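## Task

Put the removable shelf at the height of the wall-rack level that has yellow labels and slide it all the way in. Every bottle must finish upright on that shelf, held there by nothing but the setup itself (not by the robot). Afterwards open the grippers and pull the arms away.

## Robot and tools

ROBOT. There are two six-joint arms, each with a two-finger parallel gripper and a wrist camera. left_arm has its base near (-0.001, +0.305, +0.006) m and right_arm near (-0.002, -0.266, +0.001) m. The names are labels only. They do not say which side of an image an arm appears on. Joint ranges in rad, base to hand: waist -2.618 to 3.054, shoulder 0 to 3.142, elbow 0 to 3.142, wrist pitch -1.571 to 1.571, wrist yaw -1.571 to 1.571, wrist roll -2.094 to 2.094. An elbow cannot fully straighten.

FRAME. All positions and orientations use one scene frame. The origin is at table-top height, midway between the arms, roughly 5 to 10 cm in from the near table edge. +x points out across the table, +y points toward left_arm, +z points up. Orientations are quaternions written w first (qw, qx, qy, qz). A gripper's fingers point along its own +z, and they open and close along its own y. end_effector_position is the spot between the finger pads, about 1 cm short of the tips.

ROW FORMAT. Every command row has 16 numbers, even when one arm stays still: left_arm x, y, z, qw, qx, qy, qz, opening, then right_arm in the same eight. x, y, z are an absolute goal position in metres in the scene frame. The quaternion is an absolute goal orientation. Together they form a pose, not an offset. opening runs from -1 (closed) to +1 (fully open, 0.094 m).

execute_actions(actions). actions is a list of actions. Each action is a list of up to 15 rows, and each row lasts one 1/30 s step. If an action has fewer rows, its last row repeats until 15 steps (0.5 s) have passed. An empty list only reports state and images. An action is rejected for both arms if either arm's goal is more than 0.6 m from that gripper's current position along any of the gripper's own axes. If any action is malformed, or the first one fails that check against the latest reported state, the whole call is rejected and nothing moves. On every step the goal is clipped to within 70 mm and 16 degrees of the measured hand pose. A distant goal therefore takes several actions, and after an action the arm only reaches its last clipped pose. To hold an orientation steady, send the same quaternion in every row. Do not copy the one reported back, because it drifts.

move(target, speed, blocking). target is one 16-number row of absolute poses and openings, as above. Each gripper follows a straight line toward its pose. The arms finish together, taking 0.5 to 10 s, and a path cut off at 10 s stops short. speed is the top speed in m/s, from 0.002 to 0.5, default 0.25. Turning is capped at twice that value in rad/s, by the shorter direction. The opening is applied when the move starts. Paths ignore obstacles and the other arm. Hands lag, wander and can exceed the speed, mostly when the arm is near full stretch. A faster move hits harder, and a goal set deeper past a contact pushes harder. With blocking=false the result arrives after 0.5 s while motion continues. Poll with wait(0). Until a result shows the move has ended, use wait or stop before sending rows or another move. The result adds a move: line with the ending and each hand's distance from its goal. Endings include done, off_target, moving, held (a check blocked the final step) and fault. If only one arm is named, the other arm finished. limits=paced means a goal was clipped. limits=held means some steps were blocked, and the arm may then move much faster than speed.

wait(seconds) runs the scene for 0 to 10 s while both arms keep their last command. It returns early if a running move ends. stop() brakes a running move, and a fast arm needs distance to stop. The fingers keep moving. zoom_image(camera, region) enlarges part of the latest image. camera is cam_left_wrist or cam_right_wrist, each 504x504. region is [x0, y0, x1, y1] in pixels from the top-left, at most 504 by 504. read_manual(section) returns only the licence texts and does not move the robot. finished_scene(scene) ends the current scene, given by its number, and reports success. It cannot be undone.

RESULTS. The state line gives each gripper's position and quaternion. Readings get less accurate at long reach. Hand target lines show the pose each arm is being driven toward. grip_measured is the finger opening on the command scale. The last Joint positions value is the opening in metres. Each gripper's reading may be off by up to about 1 mm. A pose unreachable line means the clearance check altered or blocked that arm's goal. FAULT lines report an arm stop. MOTOR HOT appears at 75 °C. At 90 °C that arm halts for 10 s. At 100 °C it goes limp and can drop. Carrying loads heats the motors, even while you are only thinking.

CAMERAS. Each wrist camera comes with pinhole+radial calibration: K, D and T_world_to_cam, which maps scene coordinates into the camera frame (+z forward, +x right, +y down). The pose is derived from the joint readings, and each scene can be a little off the given values.

PRACTICE. Motions tend to end a centimetre or more off target, usually low. To keep an arm still, resend its last reported pose and its intended opening on every call. To grasp, command about 0.03 below grip_measured, or less for a lighter hold. Grip force is roughly 50 to 62 N per pad, and weaker on parts thinner than 2 mm. Approach slowly and avoid ramming the shelf, the rack or the bottles. Keep every bottle upright and nothing off the table. Random tugs on a held part or pushes on loose items can happen. The bar under the bases and the plate behind it are fixed and can stand up to 3 cm above the table, with no warning on contact. Keep the arms from striking each other. Before finishing, make sure the shelf rests fully inserted by itself. Then open both grippers, withdraw, and call finished_scene.

Each tool is called as name(argument=value, ...), one argument or row to a line, values as JSON.

## Session

execute_actions(
  actions=[],
)

Scene clock: 0.00 s.
left_arm: end_effector_position=(+0.3824, +0.2944, +0.4125) grip_measured=+1.000 end_effector_quat_wxyz=(+0.709, +0.013, +0.705, -0.021) | right_arm: end_effector_position=(+0.3700, -0.2470, +0.4226) grip_measured=+1.000 end_effector_quat_wxyz=(+0.722, -0.019, +0.692, +0.024)
Joint positions: left_arm=[-0.003  1.058  1.042  0.017  0.006  0.005  0.094] | right_arm=[ 0.002  1.037  1.051  0.015  0.01  -0.009  0.094]
Joint velocities: left_arm=[-0.007 -0.007  0.012  0.022  0.007  0.051  0.   ] | right_arm=[ 0.007  0.002 -0.017 -0.007 -0.022 -0.007  0.   ]
Hand target (left_arm): +0.379, +0.294, +0.422; +0.717, +0.014, +0.697, -0.022
Hand target (right_arm): +0.366, -0.247, +0.434; +0.732, -0.019, +0.681, +0.025

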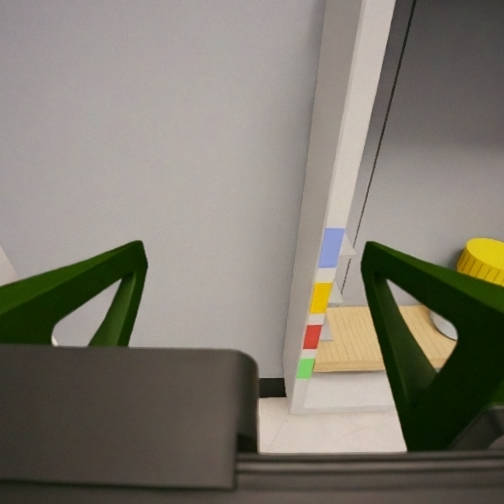

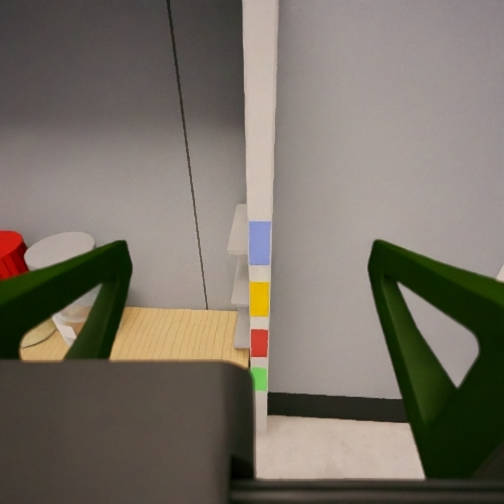

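move(
  target=[0.24,0.22,0.33,0.74,0.166,0.621,-0.198,1,0.24,-0.2,0.33,0.74,-0.166,0.621,0.198,1],
)

Scene clock: 3.83 s.
left_arm: end_effector_position=(+0.2411, +0.2191, +0.3297) grip_measured=+1.000 end_effector_quat_wxyz=(+0.735, +0.168, +0.627, -0.197) | right_arm: end_effector_position=(+0.2469, -0.1990, +0.3224) grip_measured=+1.000 end_effector_quat_wxyz=(+0.731, -0.165, +0.632, +0.197)
Joint positions: left_arm=[ 0.005  0.399  0.409  0.157  0.484 -0.067  0.094] | right_arm=[-0.234  0.461  0.408  0.218 -0.679  0.105  0.094]
Joint velocities: left_arm=[ 0.002  0.002 -0.002 -0.007  0.022 -0.022  0.   ] | right_arm=[ 0.002 -0.007 -0.002 -0.037  0.037  0.051  0.   ]
Hand target (left_arm): +0.238, +0.221, +0.331; +0.741, +0.166, +0.620, -0.197
Hand target (right_arm): +0.241, -0.199, +0.328; +0.741, -0.168, +0.620, +0.196
Off the commanded pose (left_arm): 0.001 m, 1 deg.
Off the commanded pose (right_arm): 0.010 m, 2 deg.
move: done
camera_calibration (this result's frames):
cam_left_wrist: T_world_to_cam=[[-0.477559, -0.8786, -0.00080531, 0.311887], [-0.38509, 0.210138, -0.898637, 0.345314], [0.789711, -0.428842, -0.438693, 0.175053], [0, 0, 0, 1]] pos_world=[0.14368, 0.27653, 0.387358]
cam_right_wrist: T_world_to_cam=[[0.496645, -0.867933, -0.0060142, -0.293373], [-0.395528, -0.220149, -0.891679, 0.349298], [0.772594, 0.445227, -0.452628, 0.16742], [0, 0, 0, 1]] pos_world=[0.154512, -0.252271, 0.385477]

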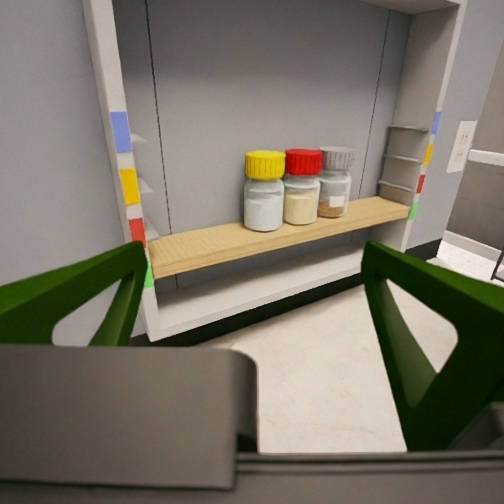

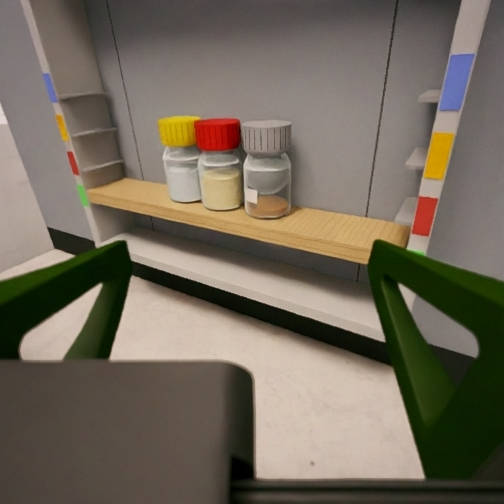

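move(
  target=[0.41,0.16,0.215,0.5,0.5,0.5,0.5,0.3,0.41,-0.15,0.215,0.5,-0.5,0.5,-0.5,0.3],
  speed=0.4,
)

Scene clock: 16.60 s.
left_arm: end_effector_position=(+0.4035, +0.1655, +0.1986) grip_measured=+0.303 end_effector_quat_wxyz=(+0.483, +0.516, +0.505, +0.495) | right_arm: end_effector_position=(+0.4061, -0.1551, +0.2034) grip_measured=+0.302 end_effector_quat_wxyz=(+0.488, -0.513, +0.511, -0.488)
Joint positions: left_arm=[-0.524  1.58   0.538  0.988 -0.565  1.58   0.061] | right_arm=[ 0.384  1.509  0.525  0.918  0.45  -1.559  0.061]
Joint velocities: left_arm=[-0.007 -0.017  0.007  0.095 -0.066 -0.037  0.   ] | right_arm=[ 0.002  0.012  0.012  0.022 -0.007 -0.022  0.001]
Hand target (left_arm): +0.408, +0.160, +0.213; +0.500, +0.501, +0.501, +0.498
Hand target (right_arm): +0.411, -0.151, +0.217; +0.502, -0.498, +0.505, -0.494
Off the commanded pose (left_arm): 0.018 m, 3 deg.
Off the commanded pose (right_arm): 0.013 m, 3 deg.
move: off_target (left_arm, right_arm)
camera_calibration (this result's frames):
cam_left_wrist: T_world_to_cam=[[-0.0185022, 0.0278241, -0.999442, 0.205351], [-0.574729, 0.817662, 0.0334031, 0.0921891], [0.818135, 0.575026, 0.000862785, -0.298622], [0, 0, 0, 1]] pos_world=[0.301096, 0.090622, 0.202415]
cam_right_wrist: T_world_to_cam=[[0.0475612, 0.00377115, 0.998861, -0.221907], [-0.575941, -0.816922, 0.0305079, 0.109022], [0.816107, -0.576736, -0.0366818, -0.289818], [0, 0, 0, 1]] pos_world=[0.309867, -0.0772493, 0.207698]

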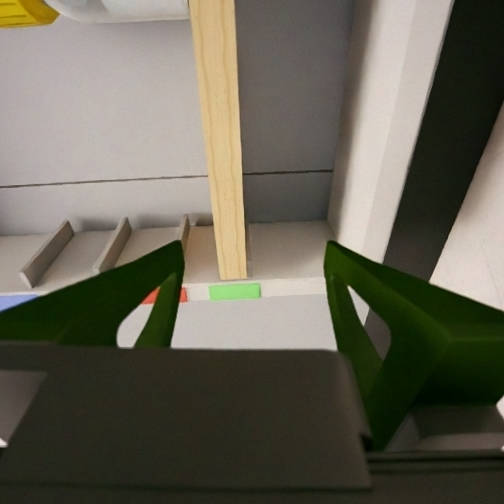

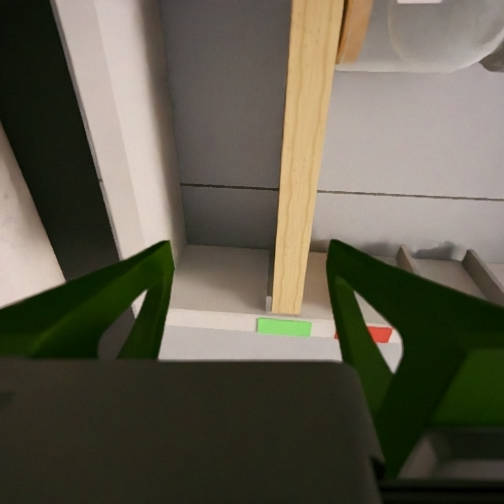

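move(
  target=[0.45,0.16,0.232,0.513,0.487,0.487,0.513,0.3,0.45,-0.15,0.238,0.513,-0.487,0.487,-0.513,0.3],
)

Scene clock: 20.20 s.
left_arm: end_effector_position=(+0.4433, +0.1608, +0.2173) grip_measured=+0.303 end_effector_quat_wxyz=(+0.497, +0.502, +0.491, +0.510) | right_arm: end_effector_position=(+0.4423, -0.1510, +0.2251) grip_measured=+0.302 end_effector_quat_wxyz=(+0.498, -0.501, +0.493, -0.508)
Joint positions: left_arm=[-0.468  1.697  0.686  1.024 -0.509  1.616  0.061] | right_arm=[ 0.346  1.621  0.667  0.955  0.416 -1.604  0.061]
Joint velocities: left_arm=[ 0.007 -0.007 -0.012 -0.022 -0.007  0.037 -0.   ] | right_arm=[ 0.002 -0.007  0.002  0.037 -0.037 -0.051  0.001]
Hand target (left_arm): +0.449, +0.160, +0.231; +0.512, +0.487, +0.487, +0.513
Hand target (right_arm): +0.448, -0.150, +0.238; +0.512, -0.487, +0.487, -0.513
Off the commanded pose (left_arm): 0.016 m, 3 deg.
Off the commanded pose (right_arm): 0.015 m, 2 deg.
move: off_target (left_arm, right_arm)
camera_calibration (this result's frames):
cam_left_wrist: T_world_to_cam=[[0.038559, 0.0288322, -0.99884, 0.199243], [-0.575628, 0.817711, 0.0013824, 0.125605], [0.816802, 0.574907, 0.0481267, -0.338083], [0, 0, 0, 1]] pos_world=[0.340766, 0.0859136, 0.21511]
cam_right_wrist: T_world_to_cam=[[-0.0127603, 0.0194897, 0.999729, -0.216444], [-0.58005, -0.814537, 0.00847583, 0.139642], [0.814481, -0.579784, 0.0216987, -0.329068], [0, 0, 0, 1]] pos_world=[0.346257, -0.0728261, 0.222342]

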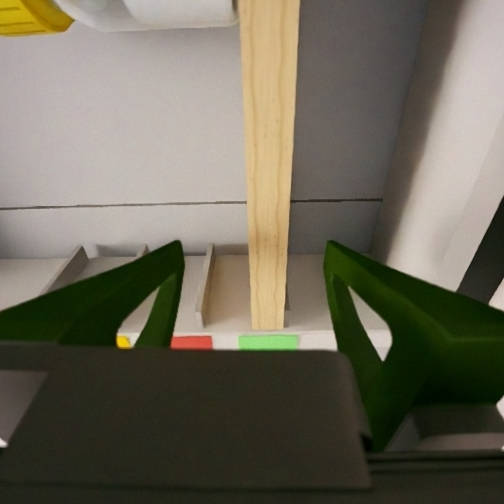

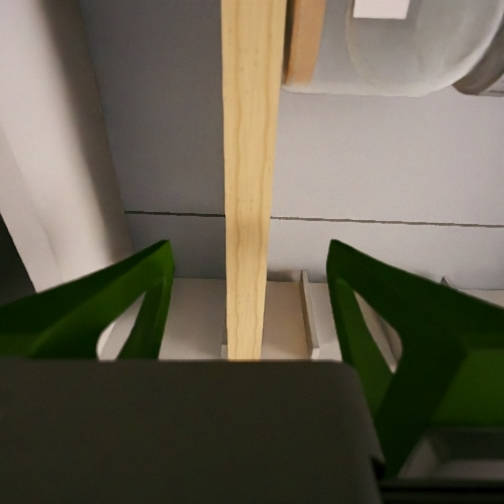

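move(
  target=[0.503,0.16,0.227,0.511,0.489,0.489,0.511,0.3,0.503,-0.15,0.237,0.511,-0.489,0.489,-0.511,0.3],
  speed=0.1,
)

Scene clock: 24.93 s.
left_arm: end_effector_position=(+0.4963, +0.1606, +0.2157) grip_measured=+0.303 end_effector_quat_wxyz=(+0.499, +0.499, +0.490, +0.511) | right_arm: end_effector_position=(+0.4962, -0.1508, +0.2290) grip_measured=+0.302 end_effector_quat_wxyz=(+0.501, -0.496, +0.491, -0.511)
Joint positions: left_arm=[-0.396  1.861  0.881  1.002 -0.438  1.617  0.061] | right_arm=[ 0.284  1.793  0.871  0.935  0.356 -1.605  0.061]
Joint velocities: left_arm=[ 0.002  0.002 -0.022 -0.051  0.037 -0.066  0.   ] | right_arm=[ 0.012 -0.017 -0.017 -0.066  0.022 -0.051 -0.   ]
Hand target (left_arm): +0.502, +0.160, +0.227; +0.511, +0.489, +0.489, +0.511
Hand target (right_arm): +0.502, -0.150, +0.238; +0.511, -0.489, +0.488, -0.512
Off the commanded pose (left_arm): 0.013 m, 2 deg.
Off the commanded pose (right_arm): 0.011 m, 1 deg.
move: off_target (left_arm, right_arm)
camera_calibration (this result's frames):
cam_left_wrist: T_world_to_cam=[[0.0458213, 0.0272826, -0.998577, 0.192265], [-0.576973, 0.816753, -0.00416048, 0.158312], [0.815477, 0.576342, 0.053166, -0.381848], [0, 0, 0, 1]] pos_world=[0.39392, 0.0855281, 0.212951]
cam_right_wrist: T_world_to_cam=[[-0.0245143, 0.0163391, 0.999566, -0.214268], [-0.581769, -0.813353, -0.00097264, 0.174202], [0.812984, -0.581541, 0.0294443, -0.374239], [0, 0, 0, 1]] pos_world=[0.400343, -0.0724466, 0.225364]

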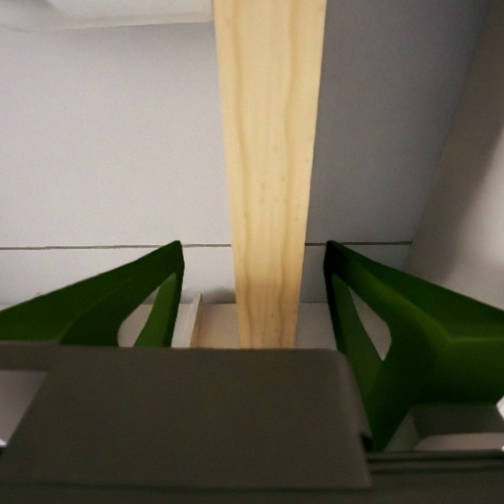

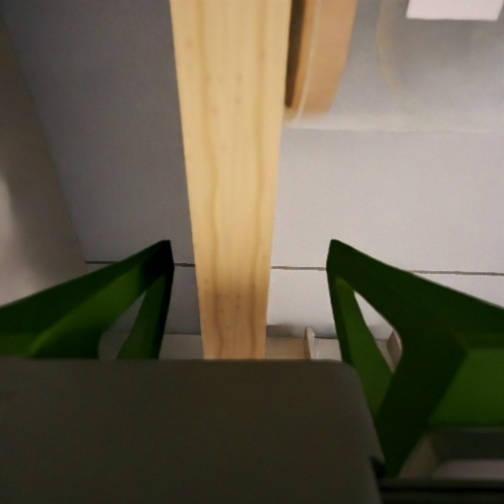

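Slightly high (4–5 mm); fine. Close, then lift.

move(
  target=[0.503,0.16,0.224,0.511,0.489,0.489,0.511,-0.7,0.503,-0.15,0.233,0.511,-0.489,0.489,-0.511,-0.7],
  speed=0.05,
)

move(
  target=[0.495,0.16,0.24,0.513,0.487,0.487,0.513,-0.7,0.495,-0.15,0.249,0.513,-0.487,0.487,-0.513,-0.7],
  speed=0.03,
)

Scene clock: 28.83 s.
left_arm: end_effector_position=(+0.4966, +0.1603, +0.2119) grip_measured=-0.643 end_effector_quat_wxyz=(+0.499, +0.500, +0.495, +0.506) | right_arm: end_effector_position=(+0.4970, -0.1503, +0.2255) grip_measured=-0.634 end_effector_quat_wxyz=(+0.501, -0.497, +0.494, -0.508)
Joint positions: left_arm=[-0.396  1.865  0.881  0.993 -0.437  1.601  0.017] | right_arm=[ 0.284  1.801  0.871  0.937  0.355 -1.598  0.017]
Joint velocities: left_arm=[ 0.012 -0.007  0.002 -0.081 -0.051 -0.022 -0.001] | right_arm=[-0.007 -0.022  0.007  0.051  0.051 -0.022 -0.001]
Hand target (left_arm): +0.502, +0.160, +0.224; +0.511, +0.489, +0.489, +0.511
Hand target (right_arm): +0.502, -0.150, +0.233; +0.511, -0.489, +0.489, -0.511
Off the commanded pose (left_arm): 0.014 m, 2 deg.
Off the commanded pose (right_arm): 0.010 m, 2 deg.
move: off_target (left_arm)
camera_calibration (this result's frames):
cam_left_wrist: T_world_to_cam=[[0.0345018, 0.0169305, -0.999261, 0.19588], [-0.576071, 0.817377, -0.0060414, 0.158593], [0.816671, 0.575854, 0.0379542, -0.378992], [0, 0, 0, 1]] pos_world=[0.394114, 0.0852978, 0.211077]
cam_right_wrist: T_world_to_cam=[[-0.0188557, 0.0111938, 0.99976, -0.214418], [-0.580669, -0.814138, -0.00183609, 0.17462], [0.813921, -0.580564, 0.021851, -0.373076], [0, 0, 0, 1]] pos_world=[0.401008, -0.0720295, 0.222839]

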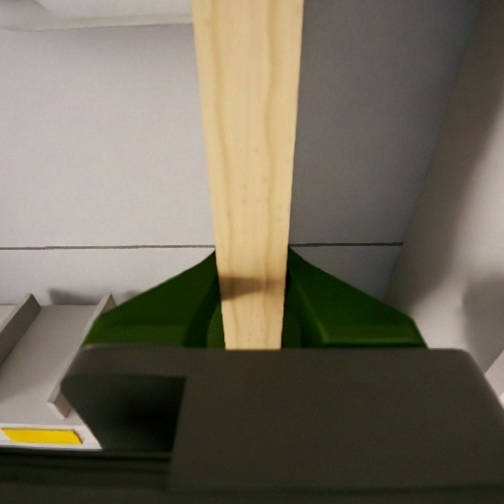

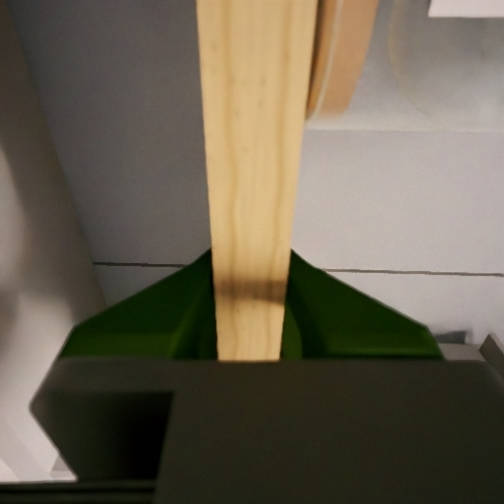

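Scene clock: 30.00 s.
left_arm: end_effector_position=(+0.4953, +0.1609, +0.2126) grip_measured=-0.643 end_effector_quat_wxyz=(+0.495, +0.504, +0.498, +0.503) | right_arm: end_effector_position=(+0.4962, -0.1503, +0.2258) grip_measured=-0.634 end_effector_quat_wxyz=(+0.499, -0.500, +0.495, -0.506)
Joint positions: left_arm=[-0.396  1.848  0.881  0.961 -0.437  1.598  0.017] | right_arm=[ 0.284  1.792  0.871  0.92   0.353 -1.598  0.017]
Joint velocities: left_arm=[-0.002 -0.007  0.002  0.007  0.022  0.037  0.   ] | right_arm=[-0.007 -0.022 -0.002  0.022  0.022 -0.007 -0.   ]
Hand target (left_arm): +0.495, +0.160, +0.240; +0.513, +0.487, +0.487, +0.513
Hand target (right_arm): +0.494, -0.150, +0.249; +0.513, -0.487, +0.487, -0.513
Off the commanded pose (left_arm): 0.027 m, 3 deg.
Off the commanded pose (right_arm): 0.023 m, 2 deg.
move: off_target (left_arm, right_arm)
camera_calibration (this result's frames):
cam_left_wrist: T_world_to_cam=[[0.0206871, 0.0195456, -0.999595, 0.203143], [-0.575911, 0.817502, 0.00406634, 0.155143], [0.817251, 0.575593, 0.0281682, -0.376504], [0, 0, 0, 1]] pos_world=[0.392844, 0.0859132, 0.213036]
cam_right_wrist: T_world_to_cam=[[-0.0113946, 0.013572, 0.999843, -0.218021], [-0.579034, -0.815291, 0.00446795, 0.171812], [0.815224, -0.578892, 0.0171485, -0.371757], [0, 0, 0, 1]] pos_world=[0.400066, -0.0721715, 0.223594]

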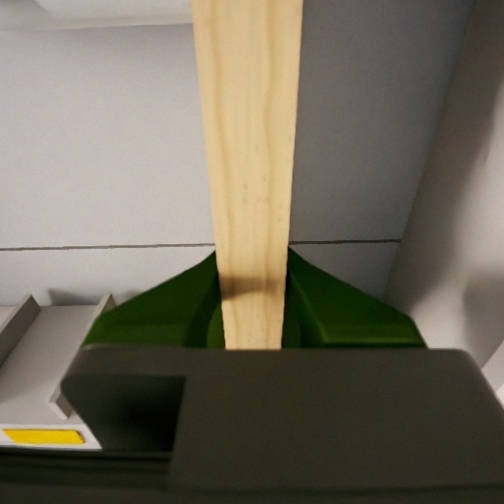

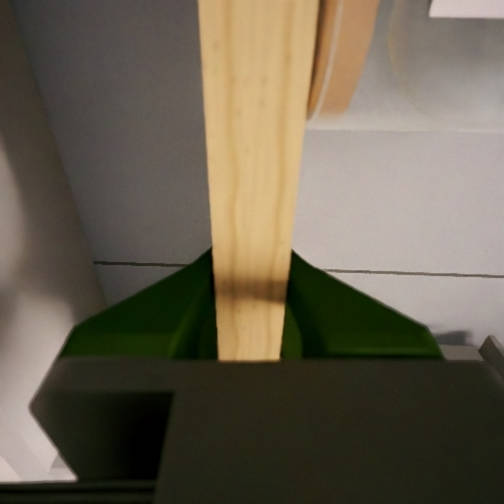

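execute_actions(
  actions=[
    [[0.493,0.16,0.246,0.52,0.48,0.48,0.52,-0.75,0.493,-0.15,0.255,0.52,-0.48,0.48,-0.52,-0.75]],
    [[0.49,0.16,0.252,0.527,0.473,0.473,0.527,-0.75,0.49,-0.15,0.261,0.527,-0.473,0.473,-0.527,-0.75]],
    [[0.483,0.16,0.256,0.527,0.473,0.473,0.527,-0.75,0.483,-0.15,0.265,0.527,-0.473,0.473,-0.527,-0.75]],
  ],
)

Scene clock: 34.53 s.
left_arm: end_effector_position=(+0.4894, +0.1609, +0.2141) grip_measured=-0.643 end_effector_quat_wxyz=(+0.495, +0.505, +0.497, +0.503) | right_arm: end_effector_position=(+0.4898, -0.1502, +0.2270) grip_measured=-0.634 end_effector_quat_wxyz=(+0.500, -0.501, +0.494, -0.505)
Joint positions: left_arm=[-0.402  1.826  0.859  0.96  -0.441  1.599  0.017] | right_arm=[ 0.289  1.767  0.848  0.916  0.355 -1.598  0.017]
Joint velocities: left_arm=[-0.002  0.002  0.007  0.037 -0.007 -0.007 -0.   ] | right_arm=[ 0.002  0.002  0.002  0.022  0.066 -0.095  0.001]
Hand target (left_arm): +0.483, +0.161, +0.255; +0.525, +0.472, +0.474, +0.526
Hand target (right_arm): +0.482, -0.151, +0.264; +0.526, -0.472, +0.474, -0.526
Off the commanded pose (left_arm): 0.042 m, 7 deg.
Off the commanded pose (right_arm): 0.039 m, 6 deg.
camera_calibration (this result's frames):
cam_left_wrist: T_world_to_cam=[[0.0200907, 0.0217592, -0.999561, 0.204614], [-0.574021, 0.818817, 0.00628712, 0.150057], [0.818594, 0.573642, 0.0289408, -0.372225], [0, 0, 0, 1]] pos_world=[0.386726, 0.0862021, 0.214353]
cam_right_wrist: T_world_to_cam=[[-0.00935024, 0.014374, 0.999853, -0.220206], [-0.576202, -0.817283, 0.00636096, 0.165961], [0.817254, -0.576057, 0.0159241, -0.366796], [0, 0, 0, 1]] pos_world=[0.393334, -0.072493, 0.224959]

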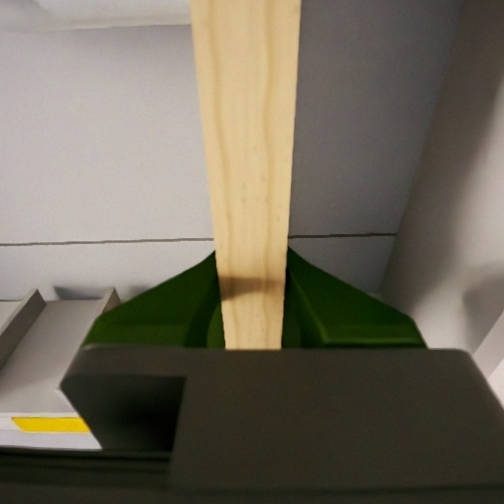

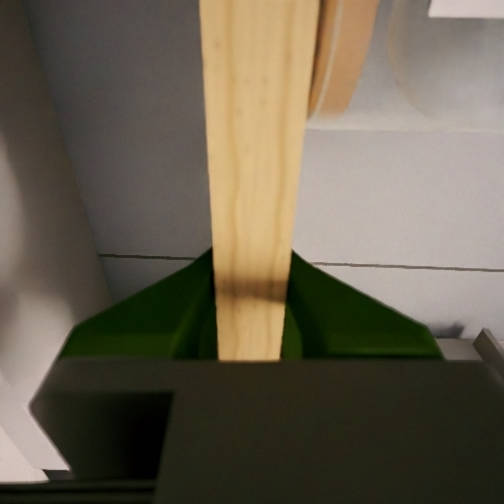

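Shelf slides with the hands but is not yet lifted. More compensation.

execute_actions(
  actions=[
    [[0.478,0.16,0.262,0.532,0.468,0.468,0.532,-0.75,0.478,-0.15,0.271,0.532,-0.468,0.468,-0.532,-0.75]],
    [[0.473,0.16,0.268,0.537,0.463,0.463,0.537,-0.75,0.473,-0.15,0.277,0.537,-0.463,0.463,-0.537,-0.75]],
    [[0.465,0.16,0.274,0.542,0.458,0.458,0.542,-0.75,0.465,-0.15,0.283,0.542,-0.458,0.458,-0.542,-0.75]],
  ],
)

Scene clock: 39.40 s.
left_arm: end_effector_position=(+0.4715, +0.1608, +0.2169) grip_measured=-0.643 end_effector_quat_wxyz=(+0.494, +0.506, +0.494, +0.506) | right_arm: end_effector_position=(+0.4719, -0.1504, +0.2274) grip_measured=-0.634 end_effector_quat_wxyz=(+0.499, -0.502, +0.495, -0.505)
Joint positions: left_arm=[-0.426  1.769  0.794  0.972 -0.465  1.609  0.017] | right_arm=[ 0.309  1.708  0.781  0.922  0.375 -1.598  0.017]
Joint velocities: left_arm=[-0.007 -0.012  0.017 -0.022 -0.007 -0.066  0.001] | right_arm=[ 0.007 -0.002 -0.012  0.022 -0.051  0.066 -0.001]
Hand target (left_arm): +0.464, +0.161, +0.272; +0.538, +0.457, +0.460, +0.539
Hand target (right_arm): +0.463, -0.152, +0.281; +0.539, -0.456, +0.460, -0.539
Off the commanded pose (left_arm): 0.057 m, 10 deg.
Off the commanded pose (right_arm): 0.056 m, 9 deg.
camera_calibration (this result's frames):
cam_left_wrist: T_world_to_cam=[[0.0239214, 0.0299518, -0.999265, 0.204598], [-0.574078, 0.818729, 0.0107976, 0.138992], [0.818451, 0.573398, 0.0367798, -0.359217], [0, 0, 0, 1]] pos_world=[0.368899, 0.0860496, 0.216159]
cam_right_wrist: T_world_to_cam=[[-0.00792054, 0.0149913, 0.999856, -0.2214], [-0.577115, -0.816627, 0.00767236, 0.155719], [0.816625, -0.576971, 0.0151198, -0.351961], [0, 0, 0, 1]] pos_world=[0.375534, -0.0725882, 0.225495]

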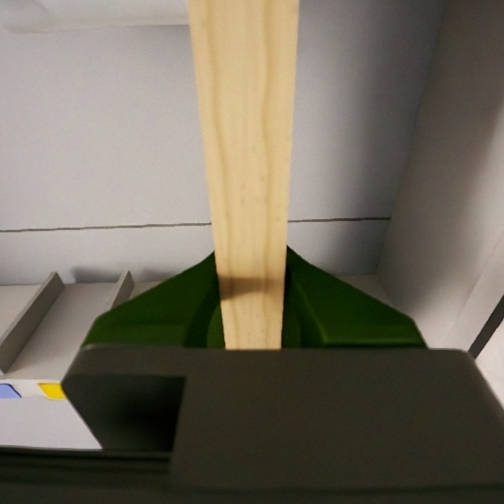

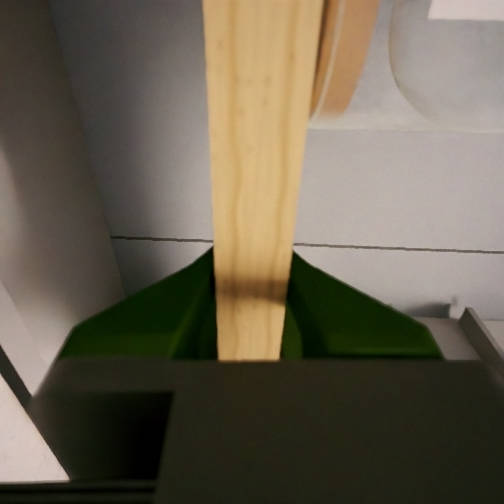

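execute_actions(
  actions=[
    [[0.465,0.16,0.278,0.545,0.455,0.455,0.545,-0.75,0.465,-0.15,0.29,0.546,-0.454,0.454,-0.546,-0.75]],
    [[0.465,0.16,0.282,0.548,0.452,0.452,0.548,-0.75,0.465,-0.15,0.296,0.55,-0.45,0.45,-0.55,-0.75]],
    [[0.465,0.16,0.286,0.548,0.452,0.452,0.548,-0.75,0.465,-0.15,0.302,0.55,-0.45,0.45,-0.55,-0.75]],
  ],
)

Scene clock: 43.00 s.
left_arm: end_effector_position=(+0.4696, +0.1606, +0.2268) grip_measured=-0.643 end_effector_quat_wxyz=(+0.499, +0.502, +0.488, +0.511) | right_arm: end_effector_position=(+0.4690, -0.1509, +0.2371) grip_measured=-0.634 end_effector_quat_wxyz=(+0.503, -0.497, +0.492, -0.508)
Joint positions: left_arm=[-0.428  1.751  0.794  0.978 -0.465  1.621  0.017] | right_arm=[ 0.311  1.682  0.781  0.913  0.378 -1.6    0.017]
Joint velocities: left_arm=[ 0.002 -0.017  0.012  0.007 -0.007  0.051 -0.001] | right_arm=[-0.002  0.012  0.002 -0.007 -0.007  0.051 -0.002]
Hand target (left_arm): +0.463, +0.162, +0.284; +0.543, +0.450, +0.453, +0.545
Hand target (right_arm): +0.461, -0.152, +0.300; +0.546, -0.447, +0.452, -0.546
Off the commanded pose (left_arm): 0.059 m, 10 deg.
Off the commanded pose (right_arm): 0.065 m, 10 deg.
camera_calibration (this result's frames):
cam_left_wrist: T_world_to_cam=[[0.0454711, 0.0305288, -0.998499, 0.204137], [-0.572658, 0.819794, -0.00101362, 0.139758], [0.818533, 0.571844, 0.0547595, -0.361804], [0, 0, 0, 1]] pos_world=[0.3669, 0.086091, 0.223785]
cam_right_wrist: T_world_to_cam=[[-0.022807, 0.0113703, 0.999675, -0.224554], [-0.5773, -0.816523, -0.00388365, 0.156453], [0.816214, -0.577201, 0.0251865, -0.352246], [0, 0, 0, 1]] pos_world=[0.372706, -0.0730162, 0.23396]

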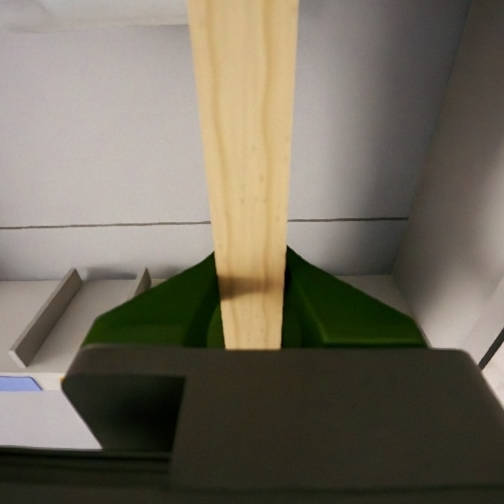

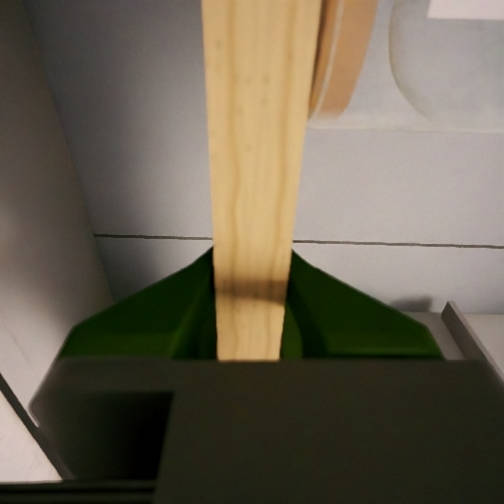

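Lifted. Withdraw in small steps.

execute_actions(
  actions=[
    [[0.455,0.16,0.284,0.547,0.453,0.453,0.547,-0.75,0.455,-0.15,0.302,0.55,-0.45,0.45,-0.55,-0.75]],
    [[0.443,0.16,0.284,0.547,0.453,0.453,0.547,-0.75,0.443,-0.15,0.302,0.55,-0.45,0.45,-0.55,-0.75]],
    [[0.431,0.16,0.284,0.547,0.453,0.453,0.547,-0.75,0.431,-0.15,0.302,0.55,-0.45,0.45,-0.55,-0.75]],
    [[0.419,0.16,0.284,0.547,0.453,0.453,0.547,-0.75,0.419,-0.15,0.302,0.55,-0.45,0.45,-0.55,-0.75]],
    [[0.407,0.16,0.284,0.547,0.453,0.453,0.547,-0.75,0.407,-0.15,0.302,0.55,-0.45,0.45,-0.55,-0.75]],
    [[0.395,0.16,0.284,0.547,0.453,0.453,0.547,-0.75,0.395,-0.15,0.302,0.55,-0.45,0.45,-0.55,-0.75]],
    [[0.385,0.16,0.284,0.547,0.453,0.453,0.547,-0.75,0.385,-0.15,0.302,0.55,-0.45,0.45,-0.55,-0.75]],
    [[0.385,0.16,0.292,0.547,0.453,0.453,0.547,-0.75,0.385,-0.15,0.31,0.55,-0.45,0.45,-0.55,-0.75]],
    [[0.385,0.16,0.302,0.547,0.453,0.453,0.547,-0.75,0.385,-0.15,0.32,0.55,-0.45,0.45,-0.55,-0.75]],
  ],
)

Scene clock: 51.93 s.
left_arm: end_effector_position=(+0.3868, +0.1608, +0.2477) grip_measured=-0.643 end_effector_quat_wxyz=(+0.505, +0.497, +0.481, +0.516) | right_arm: end_effector_position=(+0.3858, -0.1511, +0.2582) grip_measured=-0.634 end_effector_quat_wxyz=(+0.507, -0.495, +0.484, -0.514)
Joint positions: left_arm=[-0.572  1.439  0.549  0.94  -0.605  1.642  0.017] | right_arm=[ 0.435  1.336  0.544  0.826  0.498 -1.62   0.017]
Joint velocities: left_arm=[-0.002  0.002 -0.012 -0.051  0.022  0.051 -0.001] | right_arm=[ 0.002 -0.007 -0.017 -0.081  0.051 -0.022 -0.001]
Hand target (left_arm): +0.383, +0.162, +0.300; +0.542, +0.451, +0.454, +0.544
Hand target (right_arm): +0.380, -0.153, +0.318; +0.546, -0.447, +0.451, -0.547
Off the commanded pose (left_arm): 0.054 m, 8 deg.
Off the commanded pose (right_arm): 0.062 m, 9 deg.
camera_calibration (this result's frames):
cam_left_wrist: T_world_to_cam=[[0.0679334, 0.0322495, -0.997169, 0.219508], [-0.570121, 0.821469, -0.012273, 0.0937097], [0.818747, 0.569341, 0.0741913, -0.299742], [0, 0, 0, 1]] pos_world=[0.283927, 0.0865969, 0.242275]
cam_right_wrist: T_world_to_cam=[[-0.0424177, 0.0192821, 0.998914, -0.23865], [-0.57501, -0.818101, -0.00862528, 0.108477], [0.817046, -0.574752, 0.0457894, -0.290277], [0, 0, 0, 1]] pos_world=[0.289422, -0.0734903, 0.252618]

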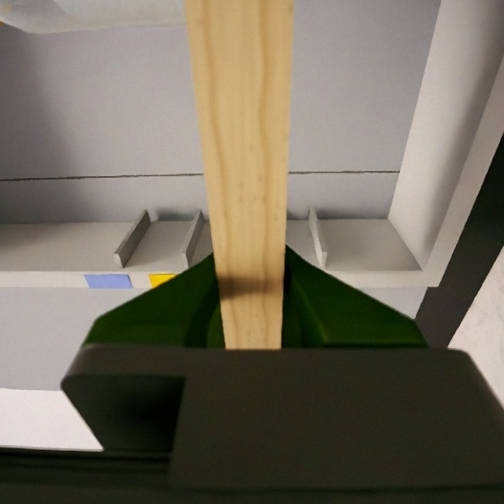

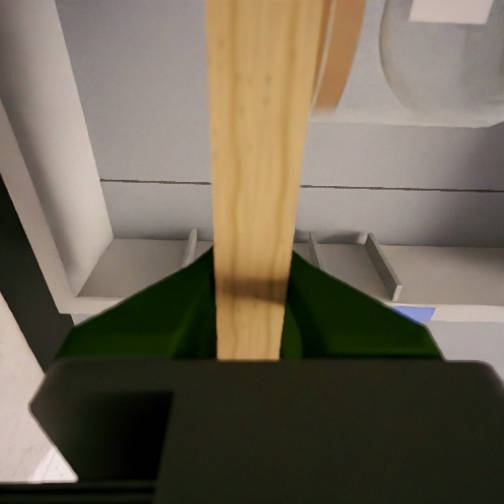

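execute_actions(
  actions=[
    [[0.385,0.16,0.311,0.544,0.456,0.456,0.544,-0.75,0.385,-0.15,0.33,0.547,-0.453,0.453,-0.547,-0.75]],
    [[0.385,0.16,0.322,0.541,0.459,0.459,0.541,-0.75,0.385,-0.15,0.342,0.544,-0.456,0.456,-0.544,-0.75]],
    [[0.385,0.16,0.334,0.541,0.459,0.459,0.541,-0.75,0.385,-0.15,0.354,0.544,-0.456,0.456,-0.544,-0.75]],
    [[0.385,0.16,0.346,0.541,0.459,0.459,0.541,-0.75,0.385,-0.15,0.366,0.544,-0.456,0.456,-0.544,-0.75]],
    [[0.385,0.16,0.358,0.541,0.459,0.459,0.541,-0.75,0.385,-0.15,0.378,0.544,-0.456,0.456,-0.544,-0.75]],
    [[0.385,0.16,0.37,0.541,0.459,0.459,0.541,-0.75,0.385,-0.15,0.39,0.544,-0.456,0.456,-0.544,-0.75]],
    [[0.385,0.16,0.38,0.541,0.459,0.459,0.541,-0.75,0.385,-0.15,0.4,0.544,-0.456,0.456,-0.544,-0.75]],
    [[0.385,0.16,0.388,0.541,0.459,0.459,0.541,-0.75,0.385,-0.15,0.408,0.544,-0.456,0.456,-0.544,-0.75]],
  ],
)

Scene clock: 62.00 s.
left_arm: end_effector_position=(+0.3913, +0.1638, +0.3289) grip_measured=-0.642 end_effector_quat_wxyz=(+0.495, +0.494, +0.496, +0.515) | right_arm: end_effector_position=(+0.3923, -0.1481, +0.3428) grip_measured=-0.634 end_effector_quat_wxyz=(+0.497, -0.502, +0.490, -0.510)
Joint positions: left_arm=[-0.572  1.287  0.818  0.492 -0.633  1.617  0.017] | right_arm=[ 0.439  1.232  0.861  0.373  0.506 -1.612  0.017]
Joint velocities: left_arm=[-0.007  0.002 -0.012 -0.007 -0.022  0.022 -0.   ] | right_arm=[0.002 0.007 0.002 0.081 0.051 0.022 0.   ]
Hand target (left_arm): +0.381, +0.163, +0.386; +0.537, +0.457, +0.461, +0.539
Hand target (right_arm): +0.379, -0.154, +0.405; +0.540, -0.453, +0.458, -0.541
Off the commanded pose (left_arm): 0.060 m, 8 deg.
Off the commanded pose (right_arm): 0.066 m, 9 deg.
camera_calibration (this result's frames):
cam_left_wrist: T_world_to_cam=[[0.0445336, 0.0238201, -0.998724, 0.311117], [-0.592401, 0.805611, -0.00720129, 0.104525], [0.804411, 0.591966, 0.0499878, -0.301305], [0, 0, 0, 1]] pos_world=[0.290438, 0.0867447, 0.326534]
cam_right_wrist: T_world_to_cam=[[-0.0144742, 0.0265135, 0.999544, -0.332997], [-0.578301, -0.815716, 0.0132631, 0.109537], [0.815695, -0.577845, 0.0271396, -0.291259], [0, 0, 0, 1]] pos_world=[0.296104, -0.0701219, 0.339297]

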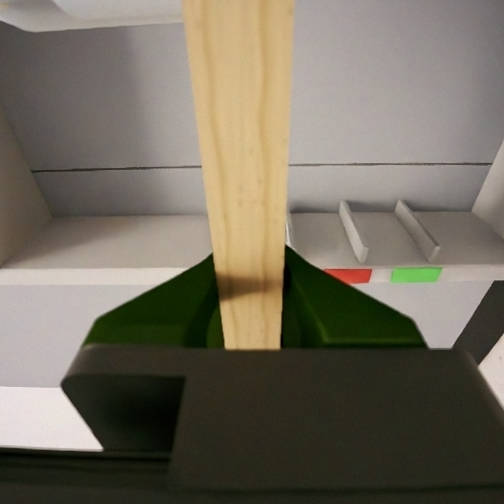

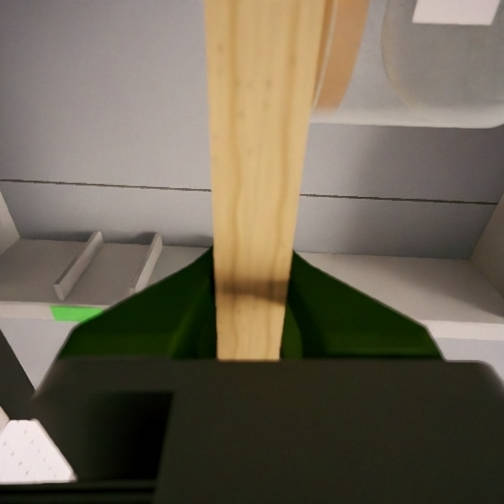

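execute_actions(
  actions=[
    [[0.395,0.157,0.386,0.541,0.459,0.459,0.541,-0.75,0.395,-0.153,0.405,0.544,-0.456,0.456,-0.544,-0.75]],
    [[0.405,0.156,0.386,0.541,0.459,0.459,0.541,-0.75,0.405,-0.154,0.404,0.544,-0.456,0.456,-0.544,-0.75]],
    [[0.415,0.156,0.386,0.541,0.459,0.459,0.541,-0.75,0.415,-0.154,0.404,0.544,-0.456,0.456,-0.544,-0.75]],
    [[0.425,0.156,0.386,0.541,0.459,0.459,0.541,-0.75,0.425,-0.154,0.404,0.544,-0.456,0.456,-0.544,-0.75]],
    [[0.435,0.156,0.386,0.541,0.459,0.459,0.541,-0.75,0.435,-0.154,0.404,0.544,-0.456,0.456,-0.544,-0.75]],
  ],
)

Scene clock: 71.10 s.
left_arm: end_effector_position=(+0.4323, +0.1579, +0.3280) grip_measured=-0.642 end_effector_quat_wxyz=(+0.495, +0.500, +0.496, +0.510) | right_arm: end_effector_position=(+0.4314, -0.1541, +0.3422) grip_measured=-0.634 end_effector_quat_wxyz=(+0.495, -0.504, +0.493, -0.508)
Joint positions: left_arm=[-0.504  1.434  0.94   0.502 -0.555  1.609  0.017] | right_arm=[ 0.354  1.363  0.96   0.397  0.423 -1.607  0.017]
Joint velocities: left_arm=[-0.002 -0.017 -0.007 -0.007  0.022  0.037  0.001] | right_arm=[-0.007 -0.022  0.002 -0.007  0.081  0.125 -0.001]
Hand target (left_arm): +0.429, +0.159, +0.384; +0.537, +0.457, +0.460, +0.540
Hand target (right_arm): +0.427, -0.157, +0.402; +0.540, -0.454, +0.457, -0.542
Off the commanded pose (left_arm): 0.058 m, 9 deg.
Off the commanded pose (right_arm): 0.062 m, 10 deg.
camera_calibration (this result's frames):
cam_left_wrist: T_world_to_cam=[[0.0333239, 0.0245489, -0.999143, 0.313407], [-0.58358, 0.812056, 0.000488277, 0.126167], [0.811372, 0.583063, 0.0413871, -0.329505], [0, 0, 0, 1]] pos_world=[0.330535, 0.0819734, 0.326714]
cam_right_wrist: T_world_to_cam=[[-0.00619871, 0.025882, 0.999646, -0.335417], [-0.578693, -0.815357, 0.0175221, 0.125977], [0.815522, -0.578379, 0.0200319, -0.324156], [0, 0, 0, 1]] pos_world=[0.33518, -0.0760878, 0.339584]

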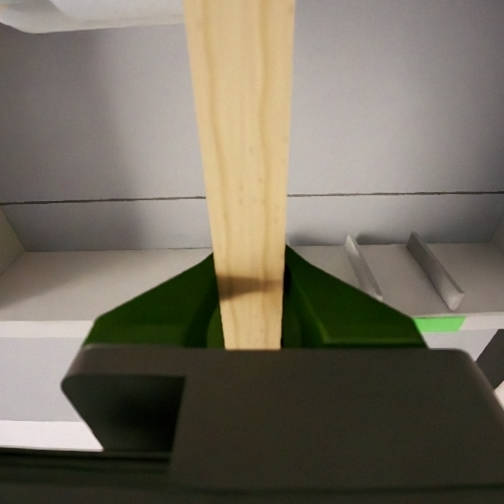

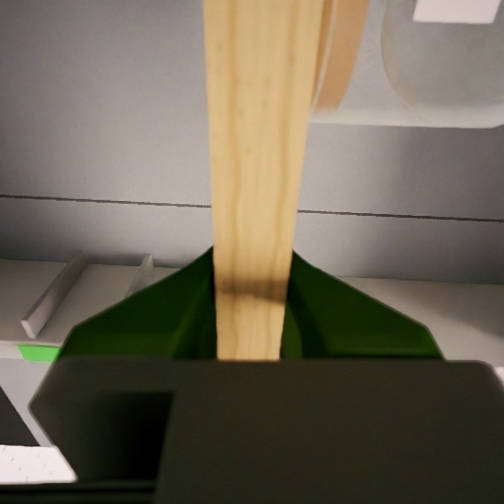

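execute_actions(
  actions=[
    [[0.447,0.159,0.385,0.541,0.459,0.459,0.541,-0.75,0.447,-0.151,0.402,0.544,-0.456,0.456,-0.544,-0.75]],
    [[0.459,0.159,0.383,0.541,0.459,0.459,0.541,-0.75,0.459,-0.151,0.4,0.544,-0.456,0.456,-0.544,-0.75]],
    [[0.471,0.159,0.38,0.541,0.459,0.459,0.541,-0.75,0.471,-0.151,0.397,0.544,-0.456,0.456,-0.544,-0.75]],
    [[0.483,0.159,0.375,0.541,0.459,0.459,0.541,-0.75,0.483,-0.151,0.392,0.544,-0.456,0.456,-0.544,-0.75]],
    [[0.495,0.159,0.369,0.541,0.459,0.459,0.541,-0.75,0.495,-0.151,0.386,0.544,-0.456,0.456,-0.544,-0.75]],
    [[0.505,0.159,0.362,0.536,0.464,0.464,0.536,-0.75,0.505,-0.151,0.378,0.539,-0.461,0.461,-0.539,-0.75]],
    [[0.515,0.159,0.353,0.53,0.47,0.47,0.53,-0.75,0.515,-0.151,0.368,0.532,-0.468,0.468,-0.532,-0.75]],
  ],
)

Scene clock: 81.53 s.
left_arm: end_effector_position=(+0.4999, +0.1610, +0.3144) grip_measured=-0.642 end_effector_quat_wxyz=(+0.497, +0.497, +0.495, +0.511) | right_arm: end_effector_position=(+0.4971, -0.1514, +0.3283) grip_measured=-0.634 end_effector_quat_wxyz=(+0.498, -0.499, +0.495, -0.508)
Joint positions: left_arm=[-0.398  1.673  1.113  0.574 -0.449  1.609  0.017] | right_arm=[ 0.285  1.617  1.126  0.49   0.359 -1.601  0.017]
Joint velocities: left_arm=[-0.022  0.007 -0.002 -0.066  0.022  0.037 -0.001] | right_arm=[ 0.002  0.007 -0.007  0.066 -0.007  0.022 -0.   ]
Hand target (left_arm): +0.510, +0.161, +0.352; +0.528, +0.469, +0.469, +0.530
Hand target (right_arm): +0.508, -0.153, +0.367; +0.530, -0.467, +0.468, -0.532
Off the commanded pose (left_arm): 0.041 m, 6 deg.
Off the commanded pose (right_arm): 0.044 m, 7 deg.
camera_calibration (this result's frames):
cam_left_wrist: T_world_to_cam=[[0.0388938, 0.022129, -0.998998, 0.295085], [-0.583943, 0.811781, -0.00475257, 0.164927], [0.810863, 0.583543, 0.0444953, -0.386399], [0, 0, 0, 1]] pos_world=[0.398148, 0.0850659, 0.312766]
cam_right_wrist: T_world_to_cam=[[-0.0116013, 0.0168747, 0.99979, -0.319876], [-0.582796, -0.812589, 0.00695246, 0.172382], [0.812536, -0.582593, 0.0192616, -0.374854], [0, 0, 0, 1]] pos_world=[0.401335, -0.0729137, 0.325831]

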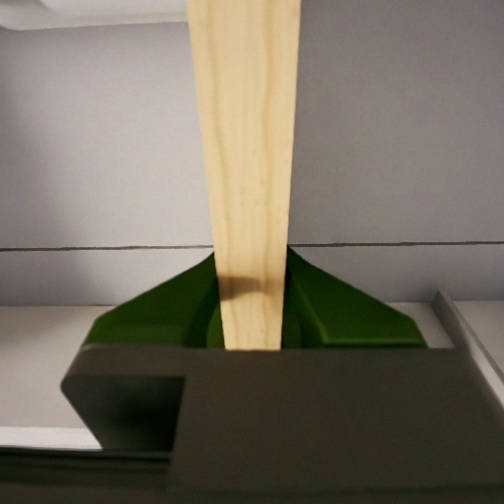

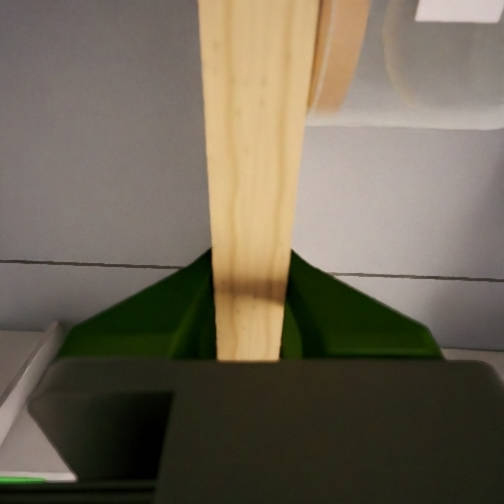

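execute_actions(
  actions=[
    [[0.52,0.159,0.338,0.52,0.48,0.48,0.52,-0.75,0.52,-0.151,0.352,0.52,-0.48,0.48,-0.52,-0.75]],
    [[0.51,0.159,0.322,0.51,0.49,0.49,0.51,-0.75,0.51,-0.151,0.335,0.51,-0.49,0.49,-0.51,-0.75]],
    [[0.505,0.159,0.32,0.51,0.49,0.49,0.51,0.3,0.505,-0.151,0.333,0.51,-0.49,0.49,-0.51,0.3]],
  ],
)

move(
  target=[0.35,0.17,0.325,0.51,0.49,0.49,0.51,0.3,0.35,-0.16,0.337,0.51,-0.49,0.49,-0.51,0.3],
)

Scene clock: 85.97 s.
left_arm: end_effector_position=(+0.5028, +0.1579, +0.3108) grip_measured=+0.297 end_effector_quat_wxyz=(+0.499, +0.500, +0.494, +0.508) | right_arm: end_effector_position=(+0.5020, -0.1504, +0.3241) grip_measured=+0.298 end_effector_quat_wxyz=(+0.498, -0.500, +0.496, -0.506)
Joint positions: left_arm=[-0.399  1.689  1.117  0.584 -0.441  1.606  0.061] | right_arm=[ 0.282  1.638  1.133  0.503  0.354 -1.597  0.061]
Joint velocities: left_arm=[-0.012  0.007  0.002 -0.007  0.022  0.037 -0.001] | right_arm=[-0.002 -0.012 -0.002 -0.037 -0.066 -0.022 -0.001]
Hand target (left_arm): +0.505, +0.159, +0.320; +0.510, +0.490, +0.490, +0.510
Hand target (right_arm): +0.504, -0.151, +0.333; +0.510, -0.490, +0.490, -0.510
Off the commanded pose (left_arm): 0.010 m, 2 deg.
Off the commanded pose (right_arm): 0.009 m, 2 deg.
camera_calibration (this result's frames):
cam_left_wrist: T_world_to_cam=[[0.0375565, 0.0200504, -0.999093, 0.292405], [-0.576757, 0.816899, -0.00528666, 0.16489], [0.816052, 0.576433, 0.042244, -0.387557], [0, 0, 0, 1]] pos_world=[0.400386, 0.0828397, 0.309384]
cam_right_wrist: T_world_to_cam=[[-0.00988647, 0.0137128, 0.999857, -0.317055], [-0.581185, -0.813753, 0.0054137, 0.175593], [0.813711, -0.581049, 0.0160148, -0.377424], [0, 0, 0, 1]] pos_world=[0.406032, -0.0720648, 0.322103]

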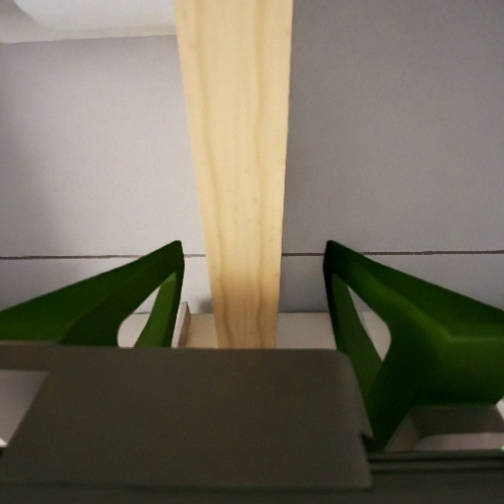

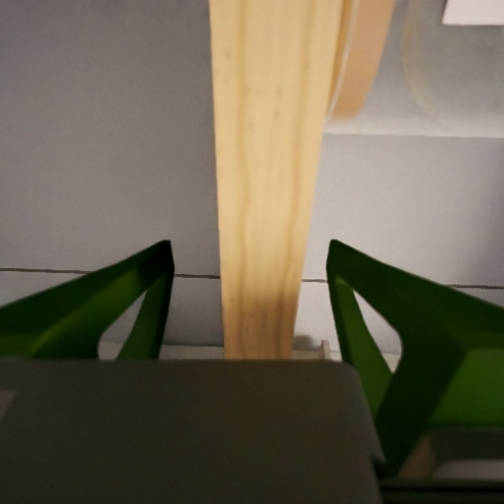

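Scene clock: 87.27 s.
left_arm: end_effector_position=(+0.3548, +0.1700, +0.3283) grip_measured=+0.297 end_effector_quat_wxyz=(+0.509, +0.489, +0.490, +0.511) | right_arm: end_effector_position=(+0.3554, -0.1599, +0.3320) grip_measured=+0.299 end_effector_quat_wxyz=(+0.505, -0.494, +0.493, -0.507)
Joint positions: left_arm=[-0.63   1.138  0.701  0.486 -0.671  1.619  0.061] | right_arm=[ 0.474  1.072  0.717  0.371  0.542 -1.598  0.061]
Joint velocities: left_arm=[ 0.007 -0.012 -0.002  0.022 -0.007 -0.007  0.   ] | right_arm=[ 0.002 -0.012 -0.007  0.022 -0.022  0.022  0.001]
Hand target (left_arm): +0.350, +0.170, +0.326; +0.510, +0.490, +0.490, +0.510
Hand target (right_arm): +0.350, -0.161, +0.335; +0.511, -0.489, +0.492, -0.508
Off the commanded pose (left_arm): 0.006 m, 0 deg.
Off the commanded pose (right_arm): 0.007 m, 1 deg.
move: done
camera_calibration (this result's frames):
cam_left_wrist: T_world_to_cam=[[0.0653947, 0.00715588, -0.997834, 0.307118], [-0.576146, 0.816724, -0.0319016, 0.078309], [0.814726, 0.576984, 0.0575322, -0.279197], [0, 0, 0, 1]] pos_world=[0.252502, 0.0949375, 0.325013]
cam_right_wrist: T_world_to_cam=[[-0.0258603, 0.00544321, 0.999651, -0.32179], [-0.578472, -0.815634, -0.0105235, 0.0866212], [0.815292, -0.578543, 0.0242413, -0.266691], [0, 0, 0, 1]] pos_world=[0.259218, -0.0818896, 0.329054]

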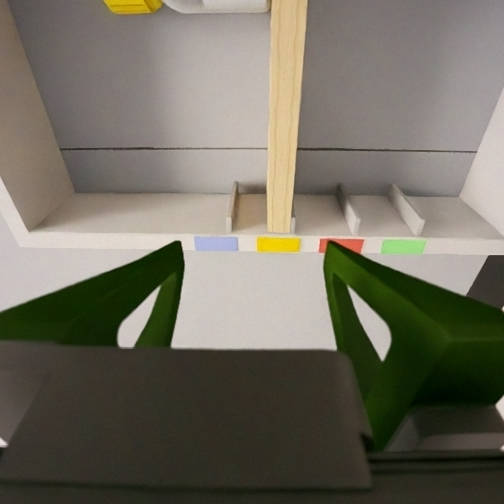

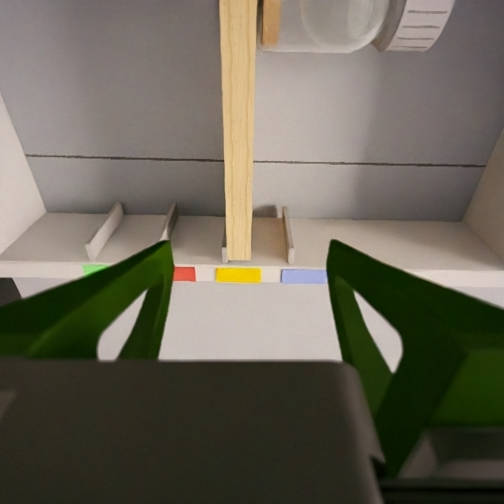

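finished_scene(
  scene=1,
)

The scene is finished: the task was done.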